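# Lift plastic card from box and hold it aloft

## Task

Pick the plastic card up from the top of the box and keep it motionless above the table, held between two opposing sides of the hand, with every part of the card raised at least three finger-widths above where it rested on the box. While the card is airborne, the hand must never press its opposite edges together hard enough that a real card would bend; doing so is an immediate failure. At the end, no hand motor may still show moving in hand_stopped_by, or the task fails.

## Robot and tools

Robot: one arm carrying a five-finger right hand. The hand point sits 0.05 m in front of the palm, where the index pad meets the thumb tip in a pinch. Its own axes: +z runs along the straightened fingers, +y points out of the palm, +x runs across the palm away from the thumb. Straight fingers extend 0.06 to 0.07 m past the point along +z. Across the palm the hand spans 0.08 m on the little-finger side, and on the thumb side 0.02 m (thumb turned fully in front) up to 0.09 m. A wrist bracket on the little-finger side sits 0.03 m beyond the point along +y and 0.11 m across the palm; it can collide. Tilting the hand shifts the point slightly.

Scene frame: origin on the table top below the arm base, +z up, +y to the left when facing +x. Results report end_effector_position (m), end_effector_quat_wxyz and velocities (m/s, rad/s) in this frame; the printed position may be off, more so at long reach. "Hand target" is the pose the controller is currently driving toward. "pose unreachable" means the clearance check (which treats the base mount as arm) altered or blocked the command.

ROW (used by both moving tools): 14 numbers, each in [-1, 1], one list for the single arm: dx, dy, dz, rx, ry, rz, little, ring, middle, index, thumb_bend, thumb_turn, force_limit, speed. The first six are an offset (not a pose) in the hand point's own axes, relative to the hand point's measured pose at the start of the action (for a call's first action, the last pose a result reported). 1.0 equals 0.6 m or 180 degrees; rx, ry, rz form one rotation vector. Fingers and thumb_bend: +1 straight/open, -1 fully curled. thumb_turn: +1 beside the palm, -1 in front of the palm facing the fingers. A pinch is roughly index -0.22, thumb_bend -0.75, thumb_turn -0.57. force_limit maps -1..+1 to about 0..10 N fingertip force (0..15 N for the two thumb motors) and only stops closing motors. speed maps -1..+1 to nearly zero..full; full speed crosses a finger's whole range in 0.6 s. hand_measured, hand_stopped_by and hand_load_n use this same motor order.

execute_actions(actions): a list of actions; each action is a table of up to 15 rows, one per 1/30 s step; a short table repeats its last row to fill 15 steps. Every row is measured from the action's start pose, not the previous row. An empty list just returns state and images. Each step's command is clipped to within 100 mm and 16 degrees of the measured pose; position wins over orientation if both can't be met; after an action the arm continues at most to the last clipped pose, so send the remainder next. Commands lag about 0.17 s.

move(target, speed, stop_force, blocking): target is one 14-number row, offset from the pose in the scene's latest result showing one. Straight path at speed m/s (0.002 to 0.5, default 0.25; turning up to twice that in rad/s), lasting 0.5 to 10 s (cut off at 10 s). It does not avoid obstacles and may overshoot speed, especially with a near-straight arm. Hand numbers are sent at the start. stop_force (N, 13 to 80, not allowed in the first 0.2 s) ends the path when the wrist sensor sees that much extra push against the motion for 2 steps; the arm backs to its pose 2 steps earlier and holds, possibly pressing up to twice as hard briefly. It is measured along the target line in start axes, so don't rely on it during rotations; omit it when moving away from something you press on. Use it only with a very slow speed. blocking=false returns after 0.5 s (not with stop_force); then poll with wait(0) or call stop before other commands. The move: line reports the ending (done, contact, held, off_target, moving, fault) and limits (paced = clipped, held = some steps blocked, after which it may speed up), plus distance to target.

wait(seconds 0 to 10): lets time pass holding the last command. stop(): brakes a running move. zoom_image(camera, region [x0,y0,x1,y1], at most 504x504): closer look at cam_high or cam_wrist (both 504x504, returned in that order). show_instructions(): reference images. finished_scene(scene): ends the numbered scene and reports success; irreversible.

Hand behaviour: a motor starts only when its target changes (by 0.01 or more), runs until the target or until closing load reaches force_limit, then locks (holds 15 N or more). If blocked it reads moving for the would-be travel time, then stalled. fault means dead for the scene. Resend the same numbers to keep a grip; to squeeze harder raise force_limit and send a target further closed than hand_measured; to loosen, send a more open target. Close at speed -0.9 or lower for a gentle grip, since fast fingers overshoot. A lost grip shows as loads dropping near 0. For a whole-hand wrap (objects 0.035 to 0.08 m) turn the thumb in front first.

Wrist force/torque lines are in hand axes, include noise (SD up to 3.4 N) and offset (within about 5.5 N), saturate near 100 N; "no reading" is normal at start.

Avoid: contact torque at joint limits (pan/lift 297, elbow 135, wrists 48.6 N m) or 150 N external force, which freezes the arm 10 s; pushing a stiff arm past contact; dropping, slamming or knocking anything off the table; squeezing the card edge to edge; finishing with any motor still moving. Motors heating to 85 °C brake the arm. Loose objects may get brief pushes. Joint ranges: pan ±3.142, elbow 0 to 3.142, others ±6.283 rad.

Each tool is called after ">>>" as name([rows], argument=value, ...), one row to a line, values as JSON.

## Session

>>> execute_actions(actions=[])

Scene clock: 0.00 s.
end_effector_position=(+0.4665, +0.1177, +0.2645) hand_measured=(+1.000, +1.000, +1.000, +1.000, +1.000, +1.000) hand_load_n=(+0.0, +0.0, +0.0, +0.0, +0.0, +0.0) hand_stopped_by=(target, target, target, target, target, target) hand_force_limit=0.00 hand_speed=-0.80 end_effector_quat_wxyz=(+0.050, +0.574, +0.813, +0.087) end_effector_velocity=(-0.000, +0.000, -0.001) end_effector_angular_velocity=(-0.000, +0.002, +0.000)
Joint positions: [-0.208 -1.646  2.192  0.866  1.45  -0.538]
Joint velocities: [ 0.     0.002  0.    -0.     0.    -0.   ]
Motor temperatures (°C, as the motors report them): [20 22 23 29 25 30]
Wrist force (N, on the end effector, along its own x y z axes, offset not removed): no reading
Wrist torque (N m, same axes, about the end effector's origin, offset not removed): no reading
Hand target: +0.466, +0.118, +0.265; +0.050, +0.574, +0.813, +0.087

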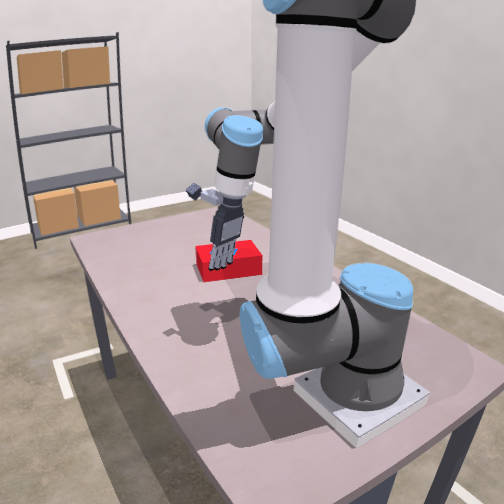

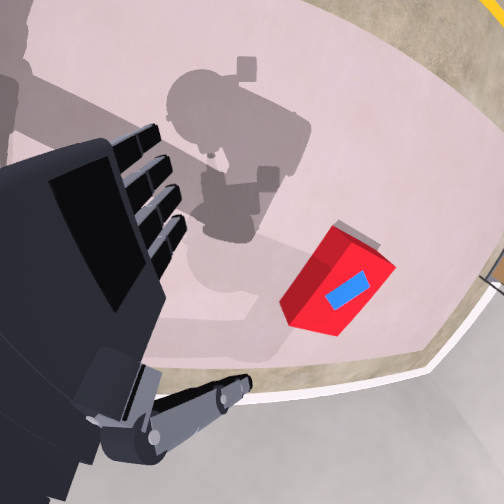

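>>> move(target=[-0.06,0.3,0.17,0,0,0,1,1,1,1,1,1,0,0])

Scene clock: 1.83 s.
end_effector_position=(+0.6631, +0.1515, +0.1995) hand_measured=(+1.000, +1.000, +1.000, +1.000, +1.000, +1.000) hand_load_n=(+0.0, +0.0, +0.0, +0.0, +0.0, +0.0) hand_stopped_by=(target, target, target, target, target, target) hand_force_limit=0.00 hand_speed=0.00 end_effector_quat_wxyz=(+0.050, +0.574, +0.813, +0.087) end_effector_velocity=(+0.002, +0.000, -0.000) end_effector_angular_velocity=(-0.000, +0.001, -0.000)
Joint positions: [-0.068 -1.253  1.872  0.777  1.472 -0.399]
Joint velocities: [ 0.001  0.003 -0.004  0.001  0.     0.001]
Motor temperatures (°C, as the motors report them): [20 22 23 29 25 30]
Wrist force (N, on the end effector, along its own x y z axes, offset not removed): [2.0 -5.0 -3.6]
Wrist torque (N m, same axes, about the end effector's origin, offset not removed): [-0.41 0.20 -0.24]
Hand target: +0.663, +0.152, +0.199; +0.050, +0.574, +0.813, +0.087
Off the commanded pose: 0.001 m, 0 deg.
move: done

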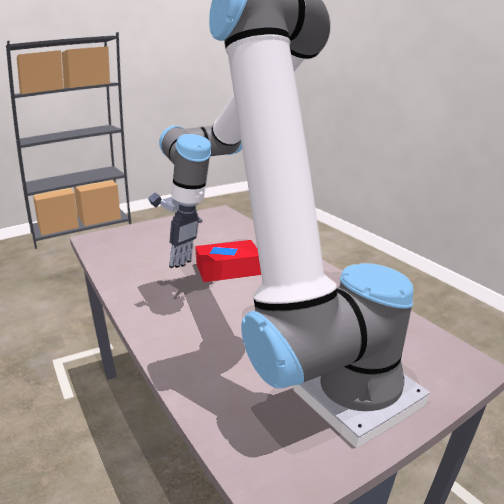

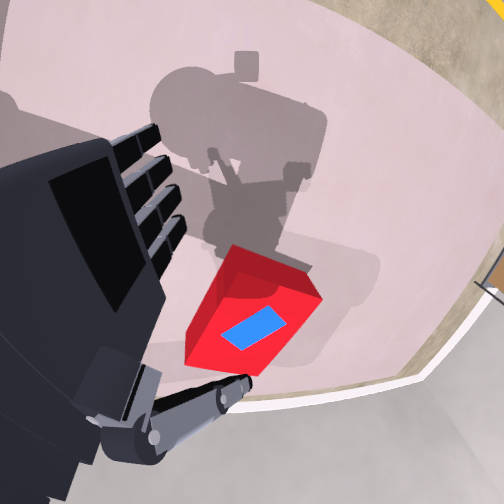

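>>> move(target=[-0.17,0.08,0.07,0,0,0,1,1,1,1,1,1,0,0])

Scene clock: 3.33 s.
end_effector_position=(+0.7493, +0.0748, +0.1657) hand_measured=(+1.000, +1.000, +1.000, +1.000, +1.000, +1.000) hand_load_n=(+0.0, +0.0, +0.0, +0.0, +0.0, +0.0) hand_stopped_by=(target, target, target, target, target, target) hand_force_limit=0.00 hand_speed=0.00 end_effector_quat_wxyz=(+0.050, +0.574, +0.813, +0.087) end_effector_velocity=(+0.001, -0.001, -0.000) end_effector_angular_velocity=(+0.000, +0.001, +0.000)
Joint positions: [-0.182 -1.116  1.742  0.782  1.454 -0.511]
Joint velocities: [-0.001  0.001 -0.001  0.    -0.    -0.001]
Motor temperatures (°C, as the motors report them): [20 22 23 29 25 30]
Wrist force (N, on the end effector, along its own x y z axes, offset not removed): [0.2 -0.7 -1.1]
Wrist torque (N m, same axes, about the end effector's origin, offset not removed): [0.15 0.40 -0.31]
Hand target: +0.749, +0.075, +0.166; +0.050, +0.574, +0.813, +0.087
Off the commanded pose: 0.000 m, 0 deg.
move: done

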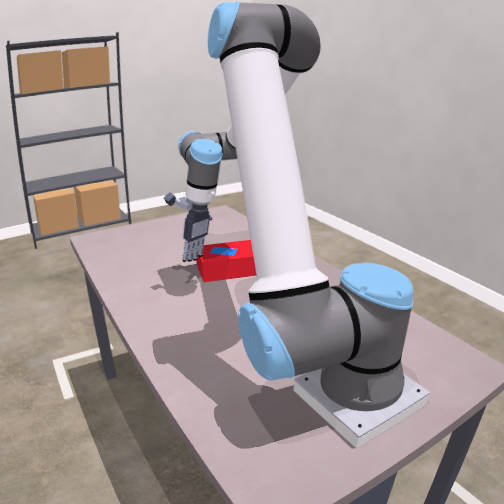

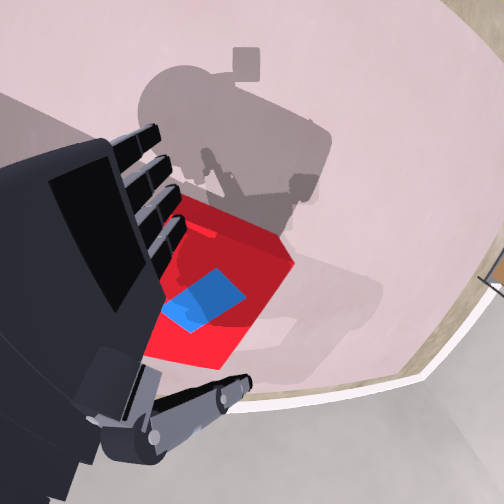

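>>> move(target=[-0.08,0.13,0.03,0,0,0,-1,-1,1,1,1,1,0,1])

>>> move(target=[0,0,0.06,0,0,0,-1,-1,1,1,1,1,0,1], speed=0.012, stop_force=13)

Scene clock: 5.53 s.
end_effector_position=(+0.8406, +0.0567, +0.1625) hand_measured=(-1.000, -1.000, +1.000, +1.000, +1.000, +1.000) hand_load_n=(+0.0, +0.0, +0.0, +0.0, +0.0, +0.0) hand_stopped_by=(target, target, target, target, target, target) hand_force_limit=0.00 hand_speed=1.00 end_effector_quat_wxyz=(+0.050, +0.574, +0.813, +0.087) end_effector_velocity=(+0.002, -0.001, +0.001) end_effector_angular_velocity=(-0.001, -0.000, -0.002)
Joint positions: [-0.184 -0.986  1.537  0.857  1.453 -0.514]
Joint velocities: [-0.     0.002 -0.004  0.002  0.001  0.001]
Motor temperatures (°C, as the motors report them): [20 22 23 29 25 30]
Wrist force (N, on the end effector, along its own x y z axes, offset not removed): [0.6 -1.3 -2.8]
Wrist torque (N m, same axes, about the end effector's origin, offset not removed): [0.12 0.36 -0.27]
Hand target: +0.841, +0.057, +0.162; +0.050, +0.574, +0.813, +0.087
Off the commanded pose: 0.000 m, 0 deg.
move: done

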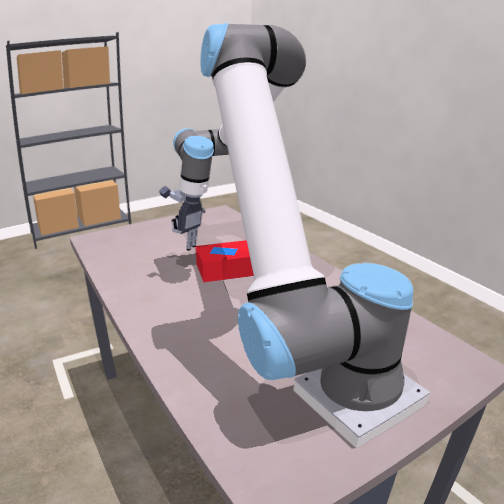

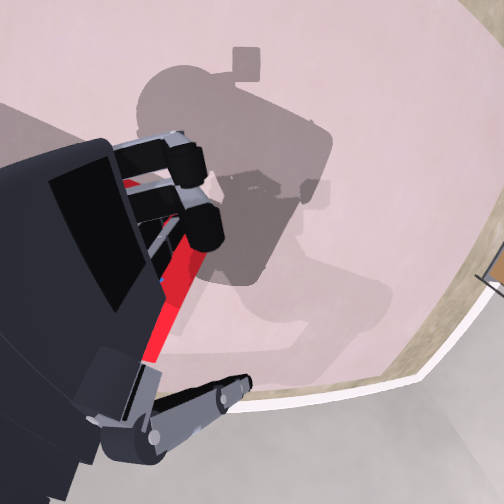

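Scene clock: 8.77 s.
end_effector_position=(+0.8470, +0.0598, +0.1274) hand_measured=(-1.000, -1.000, +1.000, +1.000, +1.000, +1.000) hand_load_n=(+0.0, +0.0, +0.0, +0.0, +0.0, +0.0) hand_stopped_by=(target, target, target, target, target, target) hand_force_limit=0.00 hand_speed=1.00 end_effector_quat_wxyz=(+0.050, +0.574, +0.813, +0.087) end_effector_velocity=(+0.000, -0.000, -0.002) end_effector_angular_velocity=(-0.000, -0.000, -0.000)
Joint positions: [-0.178 -0.946  1.54   0.813  1.454 -0.508]
Joint velocities: [ 0.     0.002 -0.    -0.002  0.     0.   ]
Motor temperatures (°C, as the motors report them): [20 22 23 29 25 30]
Wrist force (N, on the end effector, along its own x y z axes, offset not removed): [0.1 -3.7 -2.5]
Wrist torque (N m, same axes, about the end effector's origin, offset not removed): [-0.34 0.44 -0.36]
Hand target: +0.847, +0.060, +0.127; +0.050, +0.574, +0.813, +0.087
Off the commanded pose: 0.000 m, 0 deg.
move: done

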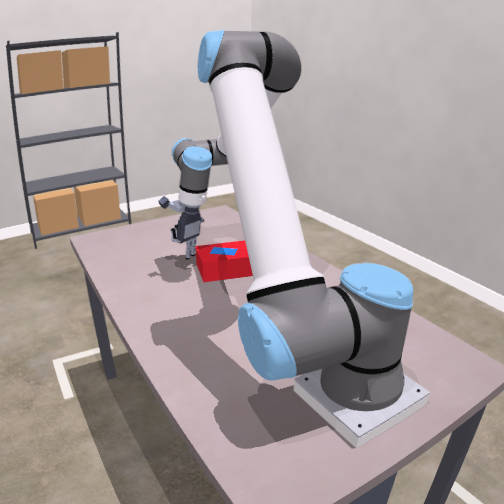

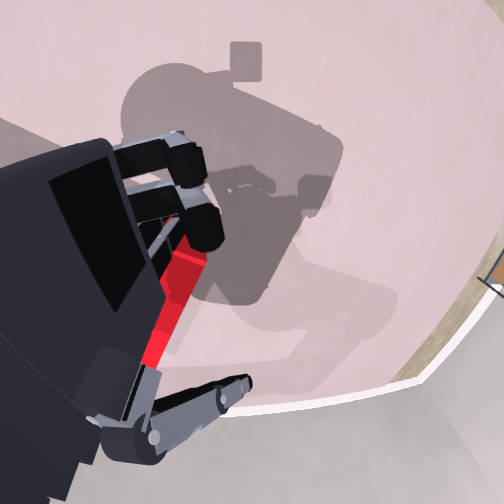

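Overshot past the box. Rising, backing up 3.5 cm, and descending again.

>>> move(target=[-0.02,-0.06,-0.04,0,0,0,1,1,1,1,1,1,0,1], speed=0.1)

>>> move(target=[0,0,0.06,0,0,0,1,1,1,1,1,1,0,1], speed=0.012, stop_force=13)

Scene clock: 10.47 s.
end_effector_position=(+0.8136, +0.0347, +0.1434) hand_measured=(+1.000, +1.000, +1.000, +1.000, +1.000, +1.000) hand_load_n=(+0.0, +0.0, +0.0, -2.0, +0.0, +0.0) hand_stopped_by=(target, target, target, target, target, target) hand_force_limit=0.00 hand_speed=1.00 end_effector_quat_wxyz=(+0.050, +0.574, +0.813, +0.087) end_effector_velocity=(-0.001, -0.001, +0.000) end_effector_angular_velocity=(+0.000, +0.000, +0.000)
Joint positions: [-0.223 -1.008  1.615  0.806  1.447 -0.552]
Joint velocities: [-0.002 -0.002  0.003 -0.    -0.    -0.002]
Motor temperatures (°C, as the motors report them): [20 22 23 29 25 30]
Wrist force (N, on the end effector, along its own x y z axes, offset not removed): [3.9 0.0 -0.6]
Wrist torque (N m, same axes, about the end effector's origin, offset not removed): [-0.21 0.19 -0.07]
Hand target: +0.814, +0.035, +0.144; +0.050, +0.574, +0.813, +0.087
Off the commanded pose: 0.000 m, 0 deg.
move: done

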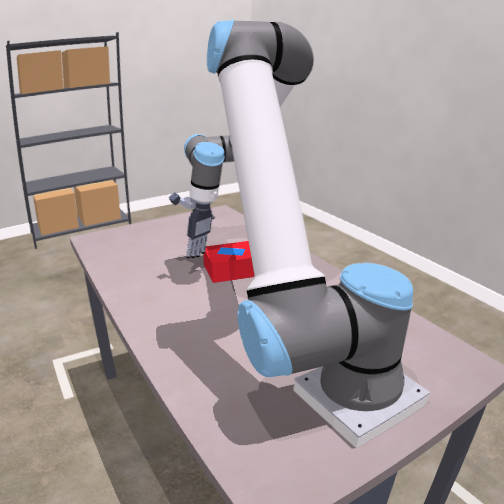

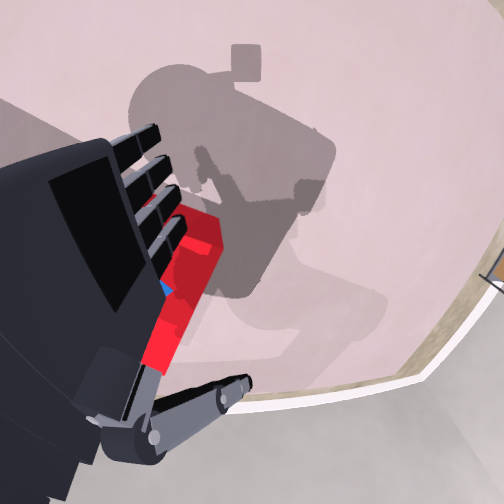

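Scene clock: 13.70 s.
end_effector_position=(+0.8201, +0.0378, +0.1083) hand_measured=(+1.000, +1.000, +1.000, +1.000, +1.000, +1.000) hand_load_n=(+0.0, +0.0, +0.0, +0.0, +0.0, +0.0) hand_stopped_by=(target, target, target, target, target, target) hand_force_limit=0.00 hand_speed=1.00 end_effector_quat_wxyz=(+0.050, +0.574, +0.813, +0.087) end_effector_velocity=(+0.000, -0.000, -0.002) end_effector_angular_velocity=(-0.000, -0.000, -0.000)
Joint positions: [-0.216 -0.966  1.617  0.761  1.448 -0.546]
Joint velocities: [ 0.     0.002 -0.    -0.002  0.     0.   ]
Motor temperatures (°C, as the motors report them): [20 22 23 29 25 30]
Wrist force (N, on the end effector, along its own x y z axes, offset not removed): [0.7 -3.4 -3.5]
Wrist torque (N m, same axes, about the end effector's origin, offset not removed): [-0.15 0.44 -0.20]
Hand target: +0.820, +0.038, +0.108; +0.050, +0.574, +0.813, +0.087
Off the commanded pose: 0.000 m, 0 deg.
move: done

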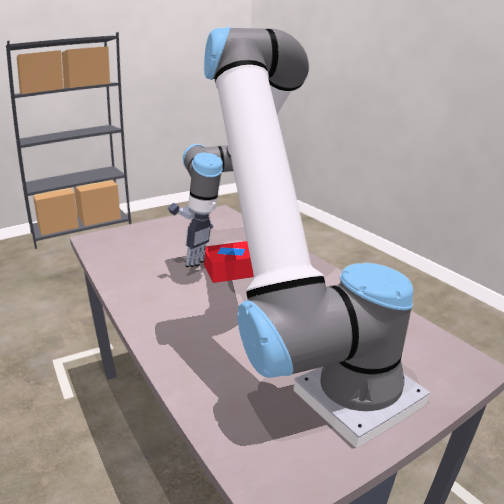

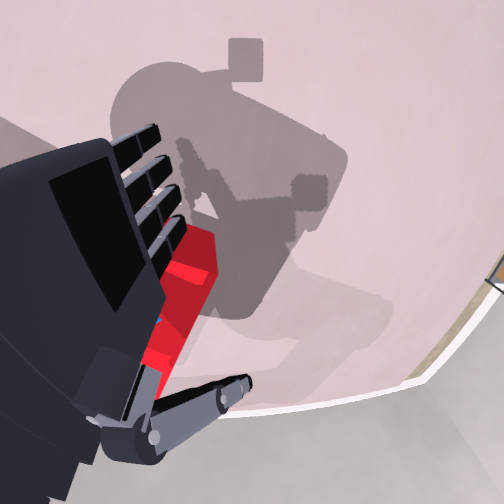

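>>> move(target=[0,0,-0.07,0,0,0,1,1,1,1,1,1,0,1], speed=0.1)

>>> move(target=[-0.08,-0.02,0,0,0,0,1,1,1,1,1,1,0,1], speed=0.1)

>>> move(target=[0,0,0.08,0,0,0,1,1,1,1,1,1,0,1], speed=0.012, stop_force=13)

Scene clock: 15.30 s.
end_effector_position=(+0.8125, +0.0342, +0.1493) hand_measured=(+1.000, +1.000, +1.000, +1.000, +1.000, +1.000) hand_load_n=(+0.0, +0.0, +0.0, +0.0, +0.0, +0.0) hand_stopped_by=(target, target, target, target, target, target) hand_force_limit=0.00 hand_speed=1.00 end_effector_quat_wxyz=(+0.050, +0.574, +0.813, +0.087) end_effector_velocity=(-0.000, -0.000, +0.002) end_effector_angular_velocity=(-0.000, -0.001, -0.000)
Joint positions: [-0.224 -1.015  1.614  0.814  1.447 -0.553]
Joint velocities: [-0.001 -0.003 -0.     0.002  0.    -0.   ]
Motor temperatures (°C, as the motors report them): [20 22 23 29 25 30]
Wrist force (N, on the end effector, along its own x y z axes, offset not removed): [-2.4 -0.9 -2.8]
Wrist torque (N m, same axes, about the end effector's origin, offset not removed): [0.15 0.95 -0.37]
Hand target: +0.813, +0.034, +0.149; +0.050, +0.574, +0.813, +0.087
Off the commanded pose: 0.000 m, 0 deg.
move: done

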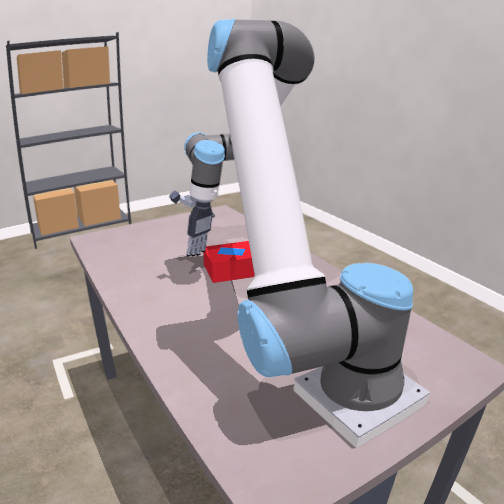

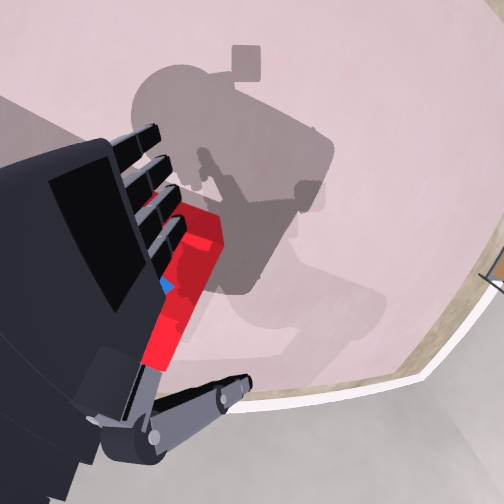

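Scene clock: 16.27 s.
end_effector_position=(+0.8176, -0.0148, +0.1460) hand_measured=(+1.000, +1.000, +1.000, +0.982, +1.000, +1.000) hand_load_n=(+0.0, +0.0, +0.0, -22.0, +0.0, +0.0) hand_stopped_by=(target, target, target, target, target, target) hand_force_limit=0.00 hand_speed=1.00 end_effector_quat_wxyz=(+0.050, +0.574, +0.813, +0.087) end_effector_velocity=(+0.000, -0.001, +0.000) end_effector_angular_velocity=(-0.000, -0.001, +0.000)
Joint positions: [-0.291 -1.003  1.603  0.821  1.437 -0.621]
Joint velocities: [-0.002  0.    -0.001  0.    -0.    -0.002]
Motor temperatures (°C, as the motors report them): [20 22 23 29 25 30]
Wrist force (N, on the end effector, along its own x y z axes, offset not removed): [21.7 16.7 -62.4]
Wrist torque (N m, same axes, about the end effector's origin, offset not removed): [2.50 1.48 1.03]
Hand target: +0.818, -0.015, +0.146; +0.050, +0.574, +0.813, +0.087
Off the commanded pose: 0.000 m, 0 deg.
move: done

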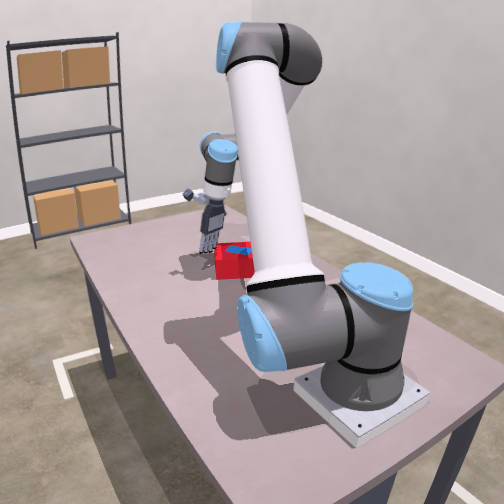

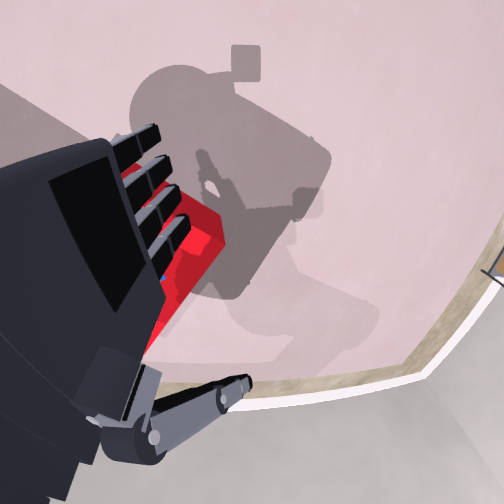

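Scene clock: 16.77 s.
end_effector_position=(+0.8177, -0.0147, +0.1454) hand_measured=(+1.000, +1.000, +1.000, +0.980, +1.000, +1.000) hand_load_n=(+0.0, +0.0, +0.0, -21.5, +0.0, +0.0) hand_stopped_by=(target, target, target, target, target, target) hand_force_limit=0.00 hand_speed=1.00 end_effector_quat_wxyz=(+0.050, +0.574, +0.813, +0.087) end_effector_velocity=(-0.000, -0.001, +0.001) end_effector_angular_velocity=(+0.000, +0.001, -0.001)
Joint positions: [-0.291 -1.002  1.603  0.821  1.437 -0.621]
Joint velocities: [-0.001 -0.001 -0.     0.002 -0.     0.   ]
Motor temperatures (°C, as the motors report them): [20 22 23 29 25 30]
Wrist force (N, on the end effector, along its own x y z axes, offset not removed): [22.9 15.6 -81.9]
Wrist torque (N m, same axes, about the end effector's origin, offset not removed): [3.72 1.58 1.12]
Hand target: +0.818, -0.015, +0.146; +0.050, +0.574, +0.813, +0.087
Off the commanded pose: 0.047 m, 0 deg.
move: contact

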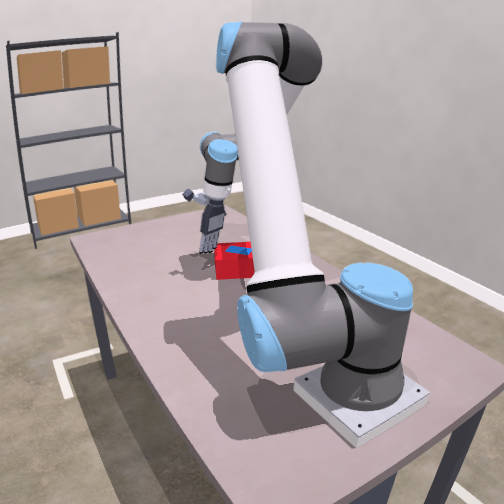

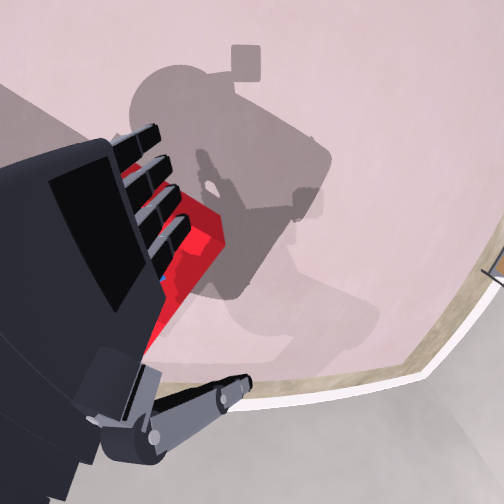

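The box is taller here (top at about 0.08) and I shoved it. Retreating upward for a fresh view.

>>> move(target=[0,-0.1,-0.12,0,0,0,1,1,1,1,1,1,0,1], speed=0.1)

Scene clock: 18.47 s.
end_effector_position=(+0.7494, -0.0405, +0.2040) hand_measured=(+1.000, +1.000, +1.000, +0.974, +1.000, +1.000) hand_load_n=(+0.0, +0.0, +0.0, +0.0, +0.0, +0.0) hand_stopped_by=(target, target, target, target, target, target) hand_force_limit=0.00 hand_speed=1.00 end_effector_quat_wxyz=(+0.050, +0.574, +0.813, +0.087) end_effector_velocity=(-0.001, +0.000, +0.002) end_effector_angular_velocity=(+0.000, -0.001, +0.001)
Joint positions: [-0.363 -1.148  1.718  0.862  1.427 -0.692]
Joint velocities: [-0.    -0.004  0.002  0.001 -0.001 -0.001]
Motor temperatures (°C, as the motors report them): [20 22 23 29 25 30]
Wrist force (N, on the end effector, along its own x y z axes, offset not removed): [2.1 -2.8 -3.3]
Wrist torque (N m, same axes, about the end effector's origin, offset not removed): [-0.18 0.14 -0.13]
Hand target: +0.749, -0.041, +0.204; +0.050, +0.574, +0.813, +0.087
Off the commanded pose: 0.000 m, 0 deg.
move: done

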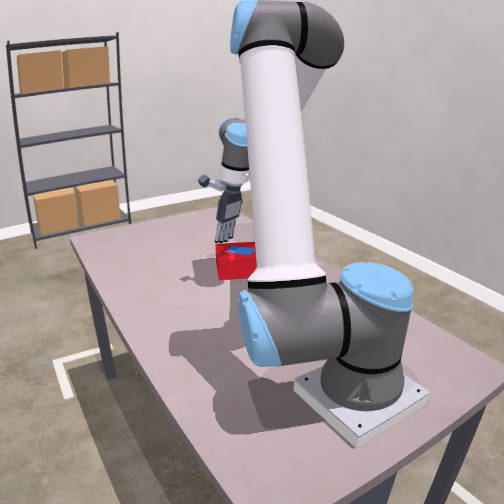

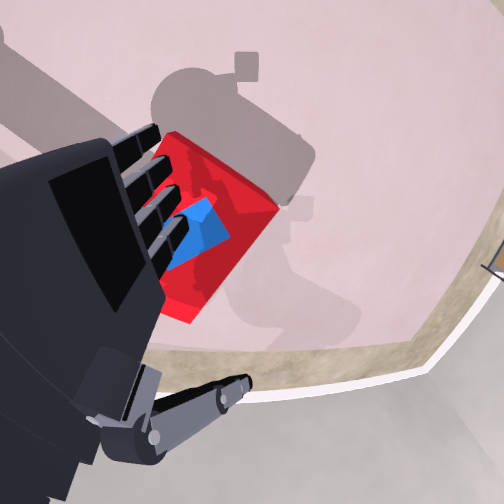

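>>> move(target=[0.01,0.075,0.05,0,0,0,1,1,1,1,1,1,0,1], speed=0.1)

>>> move(target=[0,0,0.07,0,0,0,1,1,1,1,1,1,0,1], speed=0.012, stop_force=13)

Scene clock: 20.20 s.
end_effector_position=(+0.7943, -0.0176, +0.1837) hand_measured=(+1.000, +1.000, +1.000, +0.974, +1.000, +1.000) hand_load_n=(+0.0, +0.0, +0.0, +0.0, +0.0, +0.0) hand_stopped_by=(target, target, target, target, target, target) hand_force_limit=0.00 hand_speed=1.00 end_effector_quat_wxyz=(+0.050, +0.574, +0.813, +0.087) end_effector_velocity=(+0.001, -0.000, -0.000) end_effector_angular_velocity=(+0.000, +0.001, -0.001)
Joint positions: [-0.306 -1.069  1.634  0.859  1.435 -0.635]
Joint velocities: [ 0.     0.002 -0.003  0.001  0.     0.002]
Motor temperatures (°C, as the motors report them): [20 22 23 29 25 30]
Wrist force (N, on the end effector, along its own x y z axes, offset not removed): [1.7 -1.4 -3.0]
Wrist torque (N m, same axes, about the end effector's origin, offset not removed): [0.09 0.25 -0.20]
Hand target: +0.794, -0.018, +0.184; +0.050, +0.574, +0.813, +0.087
Off the commanded pose: 0.000 m, 0 deg.
move: done

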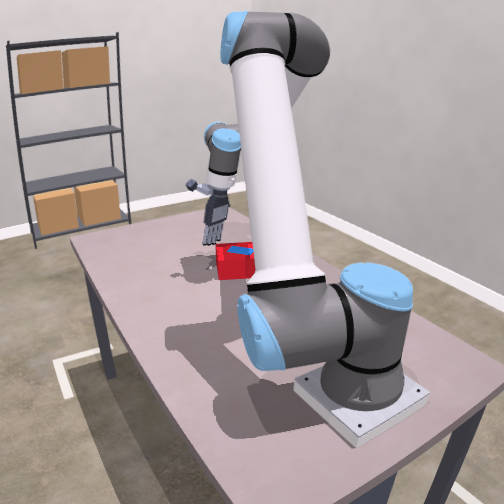

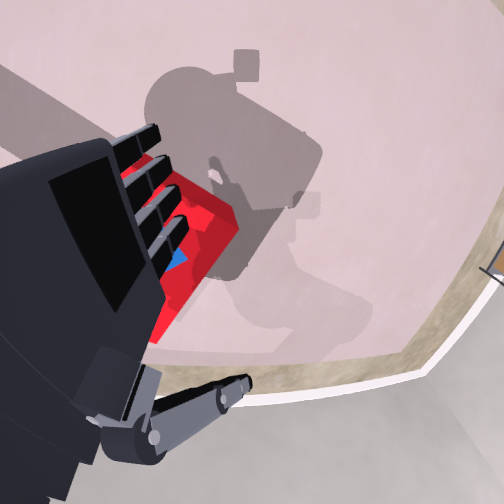

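Scene clock: 23.60 s.
end_effector_position=(+0.8008, -0.0144, +0.1482) hand_measured=(+1.000, +1.000, +1.000, +0.974, +1.000, +1.000) hand_load_n=(+0.0, +0.0, +0.0, +1.0, +0.0, +0.0) hand_stopped_by=(target, target, target, target, target, target) hand_force_limit=0.00 hand_speed=1.00 end_effector_quat_wxyz=(+0.050, +0.574, +0.813, +0.087) end_effector_velocity=(-0.001, -0.000, +0.000) end_effector_angular_velocity=(+0.001, +0.003, -0.001)
Joint positions: [-0.298 -1.028  1.641  0.809  1.436 -0.628]
Joint velocities: [-0.001 -0.001  0.     0.004  0.    -0.   ]
Motor temperatures (°C, as the motors report them): [20 22 23 29 25 30]
Wrist force (N, on the end effector, along its own x y z axes, offset not removed): [2.1 -3.6 -25.0]
Wrist torque (N m, same axes, about the end effector's origin, offset not removed): [1.24 0.13 -0.17]
Hand target: +0.801, -0.015, +0.149; +0.050, +0.574, +0.813, +0.087
Off the commanded pose: 0.006 m, 0 deg.
move: contact

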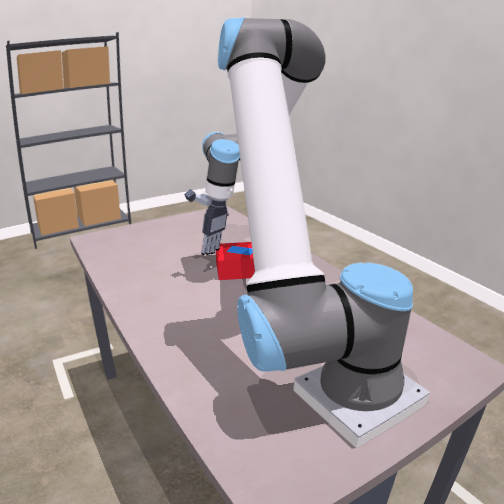

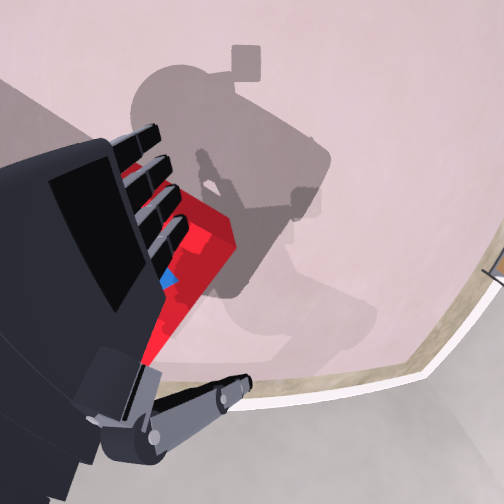

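>>> move(target=[-0.04,-0.08,-0.018,0,0,0,1,1,1,1,1,1,0,1], speed=0.02)

>>> move(target=[0,-0.1,-0.08,0,0,0,1,1,1,1,1,1,0,1], speed=0.1)

Scene clock: 27.20 s.
end_effector_position=(+0.7627, -0.0536, +0.1488) hand_measured=(+1.000, +1.000, +1.000, +0.974, +1.000, +1.000) hand_load_n=(+0.0, +0.0, -1.0, -1.5, +0.0, +0.0) hand_stopped_by=(target, target, target, target, target, target) hand_force_limit=0.00 hand_speed=1.00 end_effector_quat_wxyz=(+0.050, +0.574, +0.813, +0.087) end_effector_velocity=(-0.002, -0.001, -0.001) end_effector_angular_velocity=(+0.001, +0.002, -0.001)
Joint positions: [-0.375 -1.076  1.721  0.788  1.426 -0.704]
Joint velocities: [-0.003  0.     0.003 -0.    -0.    -0.002]
Motor temperatures (°C, as the motors report them): [20 22 23 29 25 30]
Wrist force (N, on the end effector, along its own x y z axes, offset not removed): [2.6 -1.3 -2.1]
Wrist torque (N m, same axes, about the end effector's origin, offset not removed): [-0.40 0.44 -0.03]
Hand target: +0.763, -0.054, +0.149; +0.050, +0.574, +0.813, +0.087
Off the commanded pose: 0.000 m, 0 deg.
move: done

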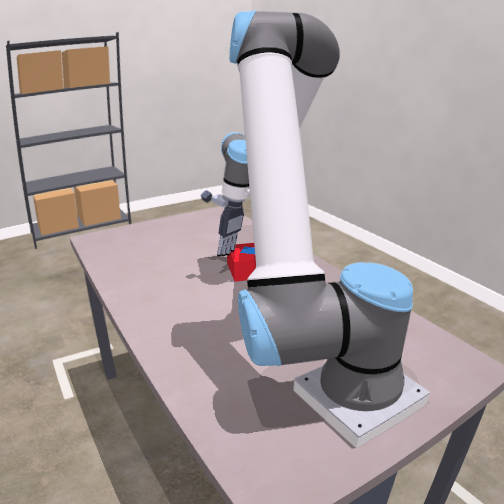

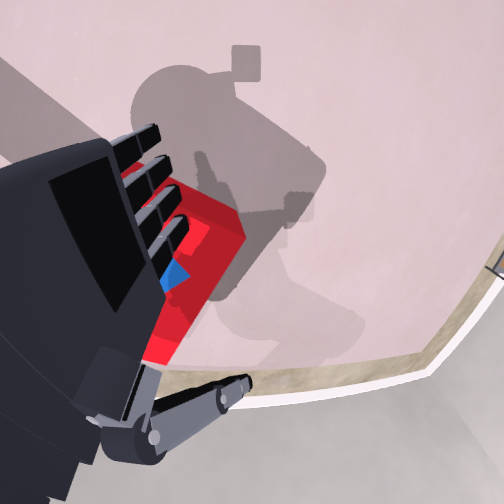

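Scene clock: 28.43 s.
end_effector_position=(+0.6987, -0.0774, +0.1839) hand_measured=(+1.000, +1.000, +1.000, +0.974, +1.000, +1.000) hand_load_n=(+0.0, +0.0, +0.0, +0.0, +0.0, +0.0) hand_stopped_by=(target, target, target, target, target, target) hand_force_limit=0.00 hand_speed=1.00 end_effector_quat_wxyz=(+0.050, +0.574, +0.813, +0.087) end_effector_velocity=(-0.002, -0.001, +0.000) end_effector_angular_velocity=(+0.001, +0.001, -0.001)
Joint positions: [-0.454 -1.193  1.831  0.807  1.415 -0.784]
Joint velocities: [-0.003 -0.002  0.003  0.001 -0.    -0.002]
Motor temperatures (°C, as the motors report them): [20 22 23 29 25 30]
Wrist force (N, on the end effector, along its own x y z axes, offset not removed): [2.4 -1.8 -2.3]
Wrist torque (N m, same axes, about the end effector's origin, offset not removed): [0.00 0.19 -0.12]
Hand target: +0.699, -0.077, +0.184; +0.050, +0.574, +0.813, +0.087
Off the commanded pose: 0.000 m, 0 deg.
move: done

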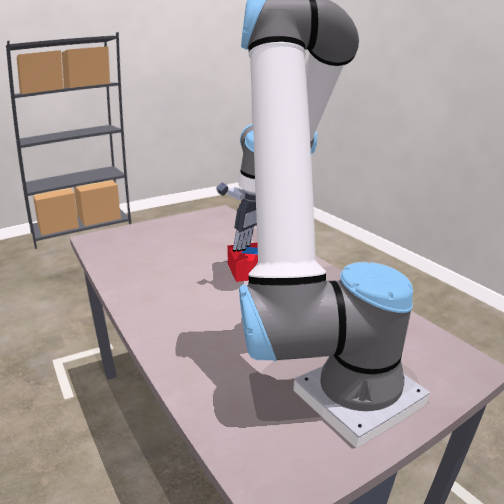

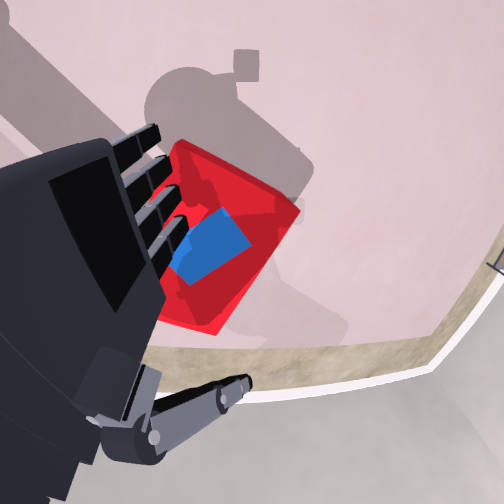

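>>> move(target=[0.01,0.095,0.055,0,0,0,-1,-1,-1,1,1,1,0,1], speed=0.1)

>>> move(target=[0,0,0.05,0,0,0,-1,-1,-1,1,1,1,0,1], speed=0.01, stop_force=13)

>>> move(target=[0,0,-0.04,0,0,0,1,1,1,1,1,1,0,1], speed=0.1)

Scene clock: 30.63 s.
end_effector_position=(+0.7552, -0.0502, +0.1630) hand_measured=(-1.000, -1.000, -1.000, +0.974, +1.000, +1.000) hand_load_n=(+0.0, +0.0, +0.0, +0.0, +0.0, +0.0) hand_stopped_by=(target, target, target, target, target, target) hand_force_limit=0.00 hand_speed=1.00 end_effector_quat_wxyz=(+0.050, +0.574, +0.813, +0.087) end_effector_velocity=(+0.001, +0.000, -0.000) end_effector_angular_velocity=(-0.000, +0.000, -0.000)
Joint positions: [-0.374 -1.101  1.731  0.803  1.426 -0.704]
Joint velocities: [ 0.002  0.002 -0.003  0.001  0.001  0.002]
Motor temperatures (°C, as the motors report them): [20 22 23 29 25 30]
Wrist force (N, on the end effector, along its own x y z axes, offset not removed): [0.0 -1.2 -1.3]
Wrist torque (N m, same axes, about the end effector's origin, offset not removed): [0.03 0.43 -0.29]
Hand target: +0.755, -0.050, +0.163; +0.050, +0.574, +0.813, +0.087
Off the commanded pose: 0.000 m, 0 deg.
move: done

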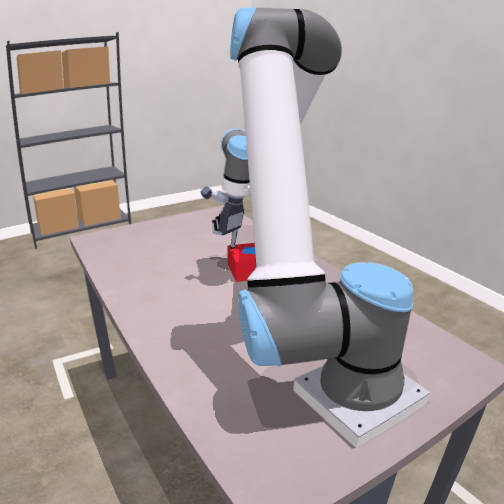

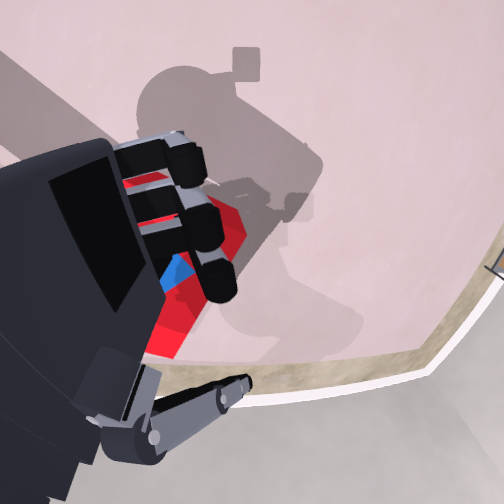

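Scene clock: 32.53 s.
end_effector_position=(+0.7580, -0.0489, +0.1481) hand_measured=(-1.000, -1.000, -1.000, +0.974, +1.000, +1.000) hand_load_n=(+0.0, +0.0, +0.0, +1.0, +0.0, +0.0) hand_stopped_by=(target, target, target, target, target, target) hand_force_limit=0.00 hand_speed=1.00 end_effector_quat_wxyz=(+0.050, +0.574, +0.813, +0.087) end_effector_velocity=(-0.001, +0.000, +0.002) end_effector_angular_velocity=(-0.000, +0.000, +0.000)
Joint positions: [-0.37  -1.082  1.733  0.781  1.426 -0.7  ]
Joint velocities: [ 0.    -0.003  0.     0.003  0.    -0.   ]
Motor temperatures (°C, as the motors report them): [20 22 23 29 25 30]
Wrist force (N, on the end effector, along its own x y z axes, offset not removed): [-1.6 -2.3 -26.0]
Wrist torque (N m, same axes, about the end effector's origin, offset not removed): [1.50 0.78 -0.38]
Hand target: +0.758, -0.049, +0.148; +0.050, +0.574, +0.813, +0.087
Off the commanded pose: 0.015 m, 0 deg.
move: contact

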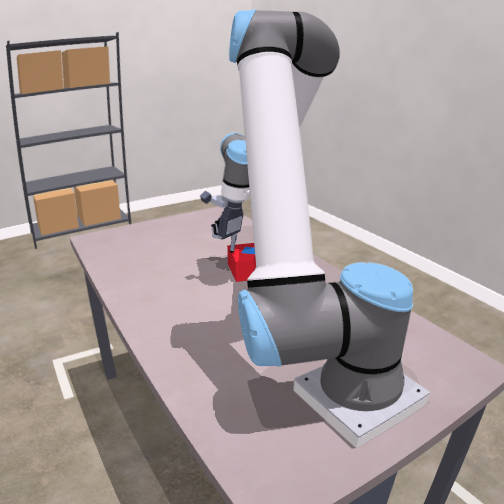

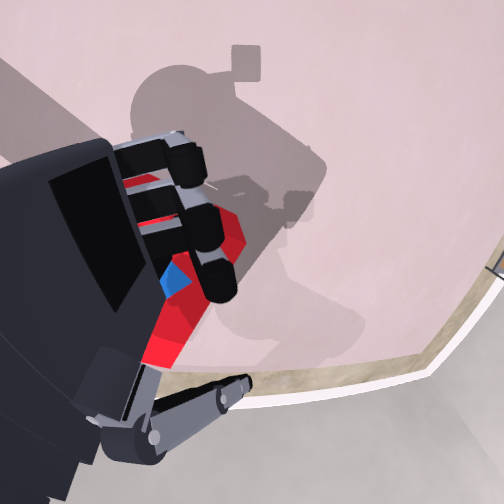

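Scene clock: 33.43 s.
end_effector_position=(+0.7537, -0.0509, +0.1715) hand_measured=(+1.000, +1.000, +1.000, +0.974, +1.000, +1.000) hand_load_n=(+0.0, +0.0, +0.0, +0.0, +0.0, +0.0) hand_stopped_by=(target, target, target, target, target, target) hand_force_limit=0.00 hand_speed=1.00 end_effector_quat_wxyz=(+0.050, +0.574, +0.813, +0.087) end_effector_velocity=(+0.000, -0.000, +0.000) end_effector_angular_velocity=(+0.000, +0.000, -0.000)
Joint positions: [-0.376 -1.111  1.728  0.816  1.425 -0.705]
Joint velocities: [-0.     0.    -0.001  0.001  0.    -0.   ]
Motor temperatures (°C, as the motors report them): [20 22 23 29 25 30]
Wrist force (N, on the end effector, along its own x y z axes, offset not removed): [-0.5 -3.8 -3.7]
Wrist torque (N m, same axes, about the end effector's origin, offset not removed): [-0.23 0.59 -0.37]
Hand target: +0.754, -0.051, +0.172; +0.050, +0.574, +0.813, +0.087
Off the commanded pose: 0.000 m, 0 deg.
move: done

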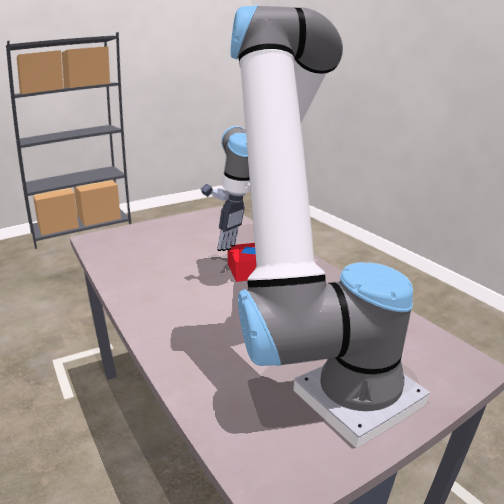

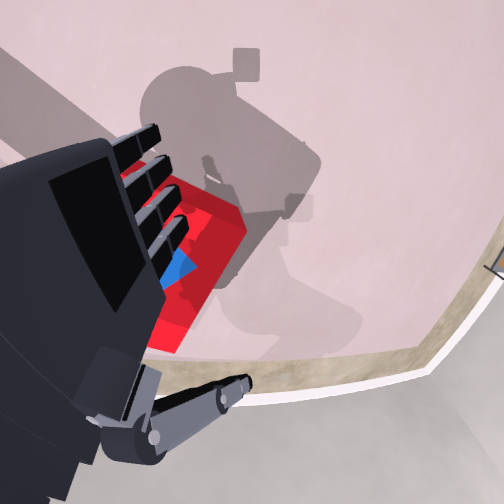

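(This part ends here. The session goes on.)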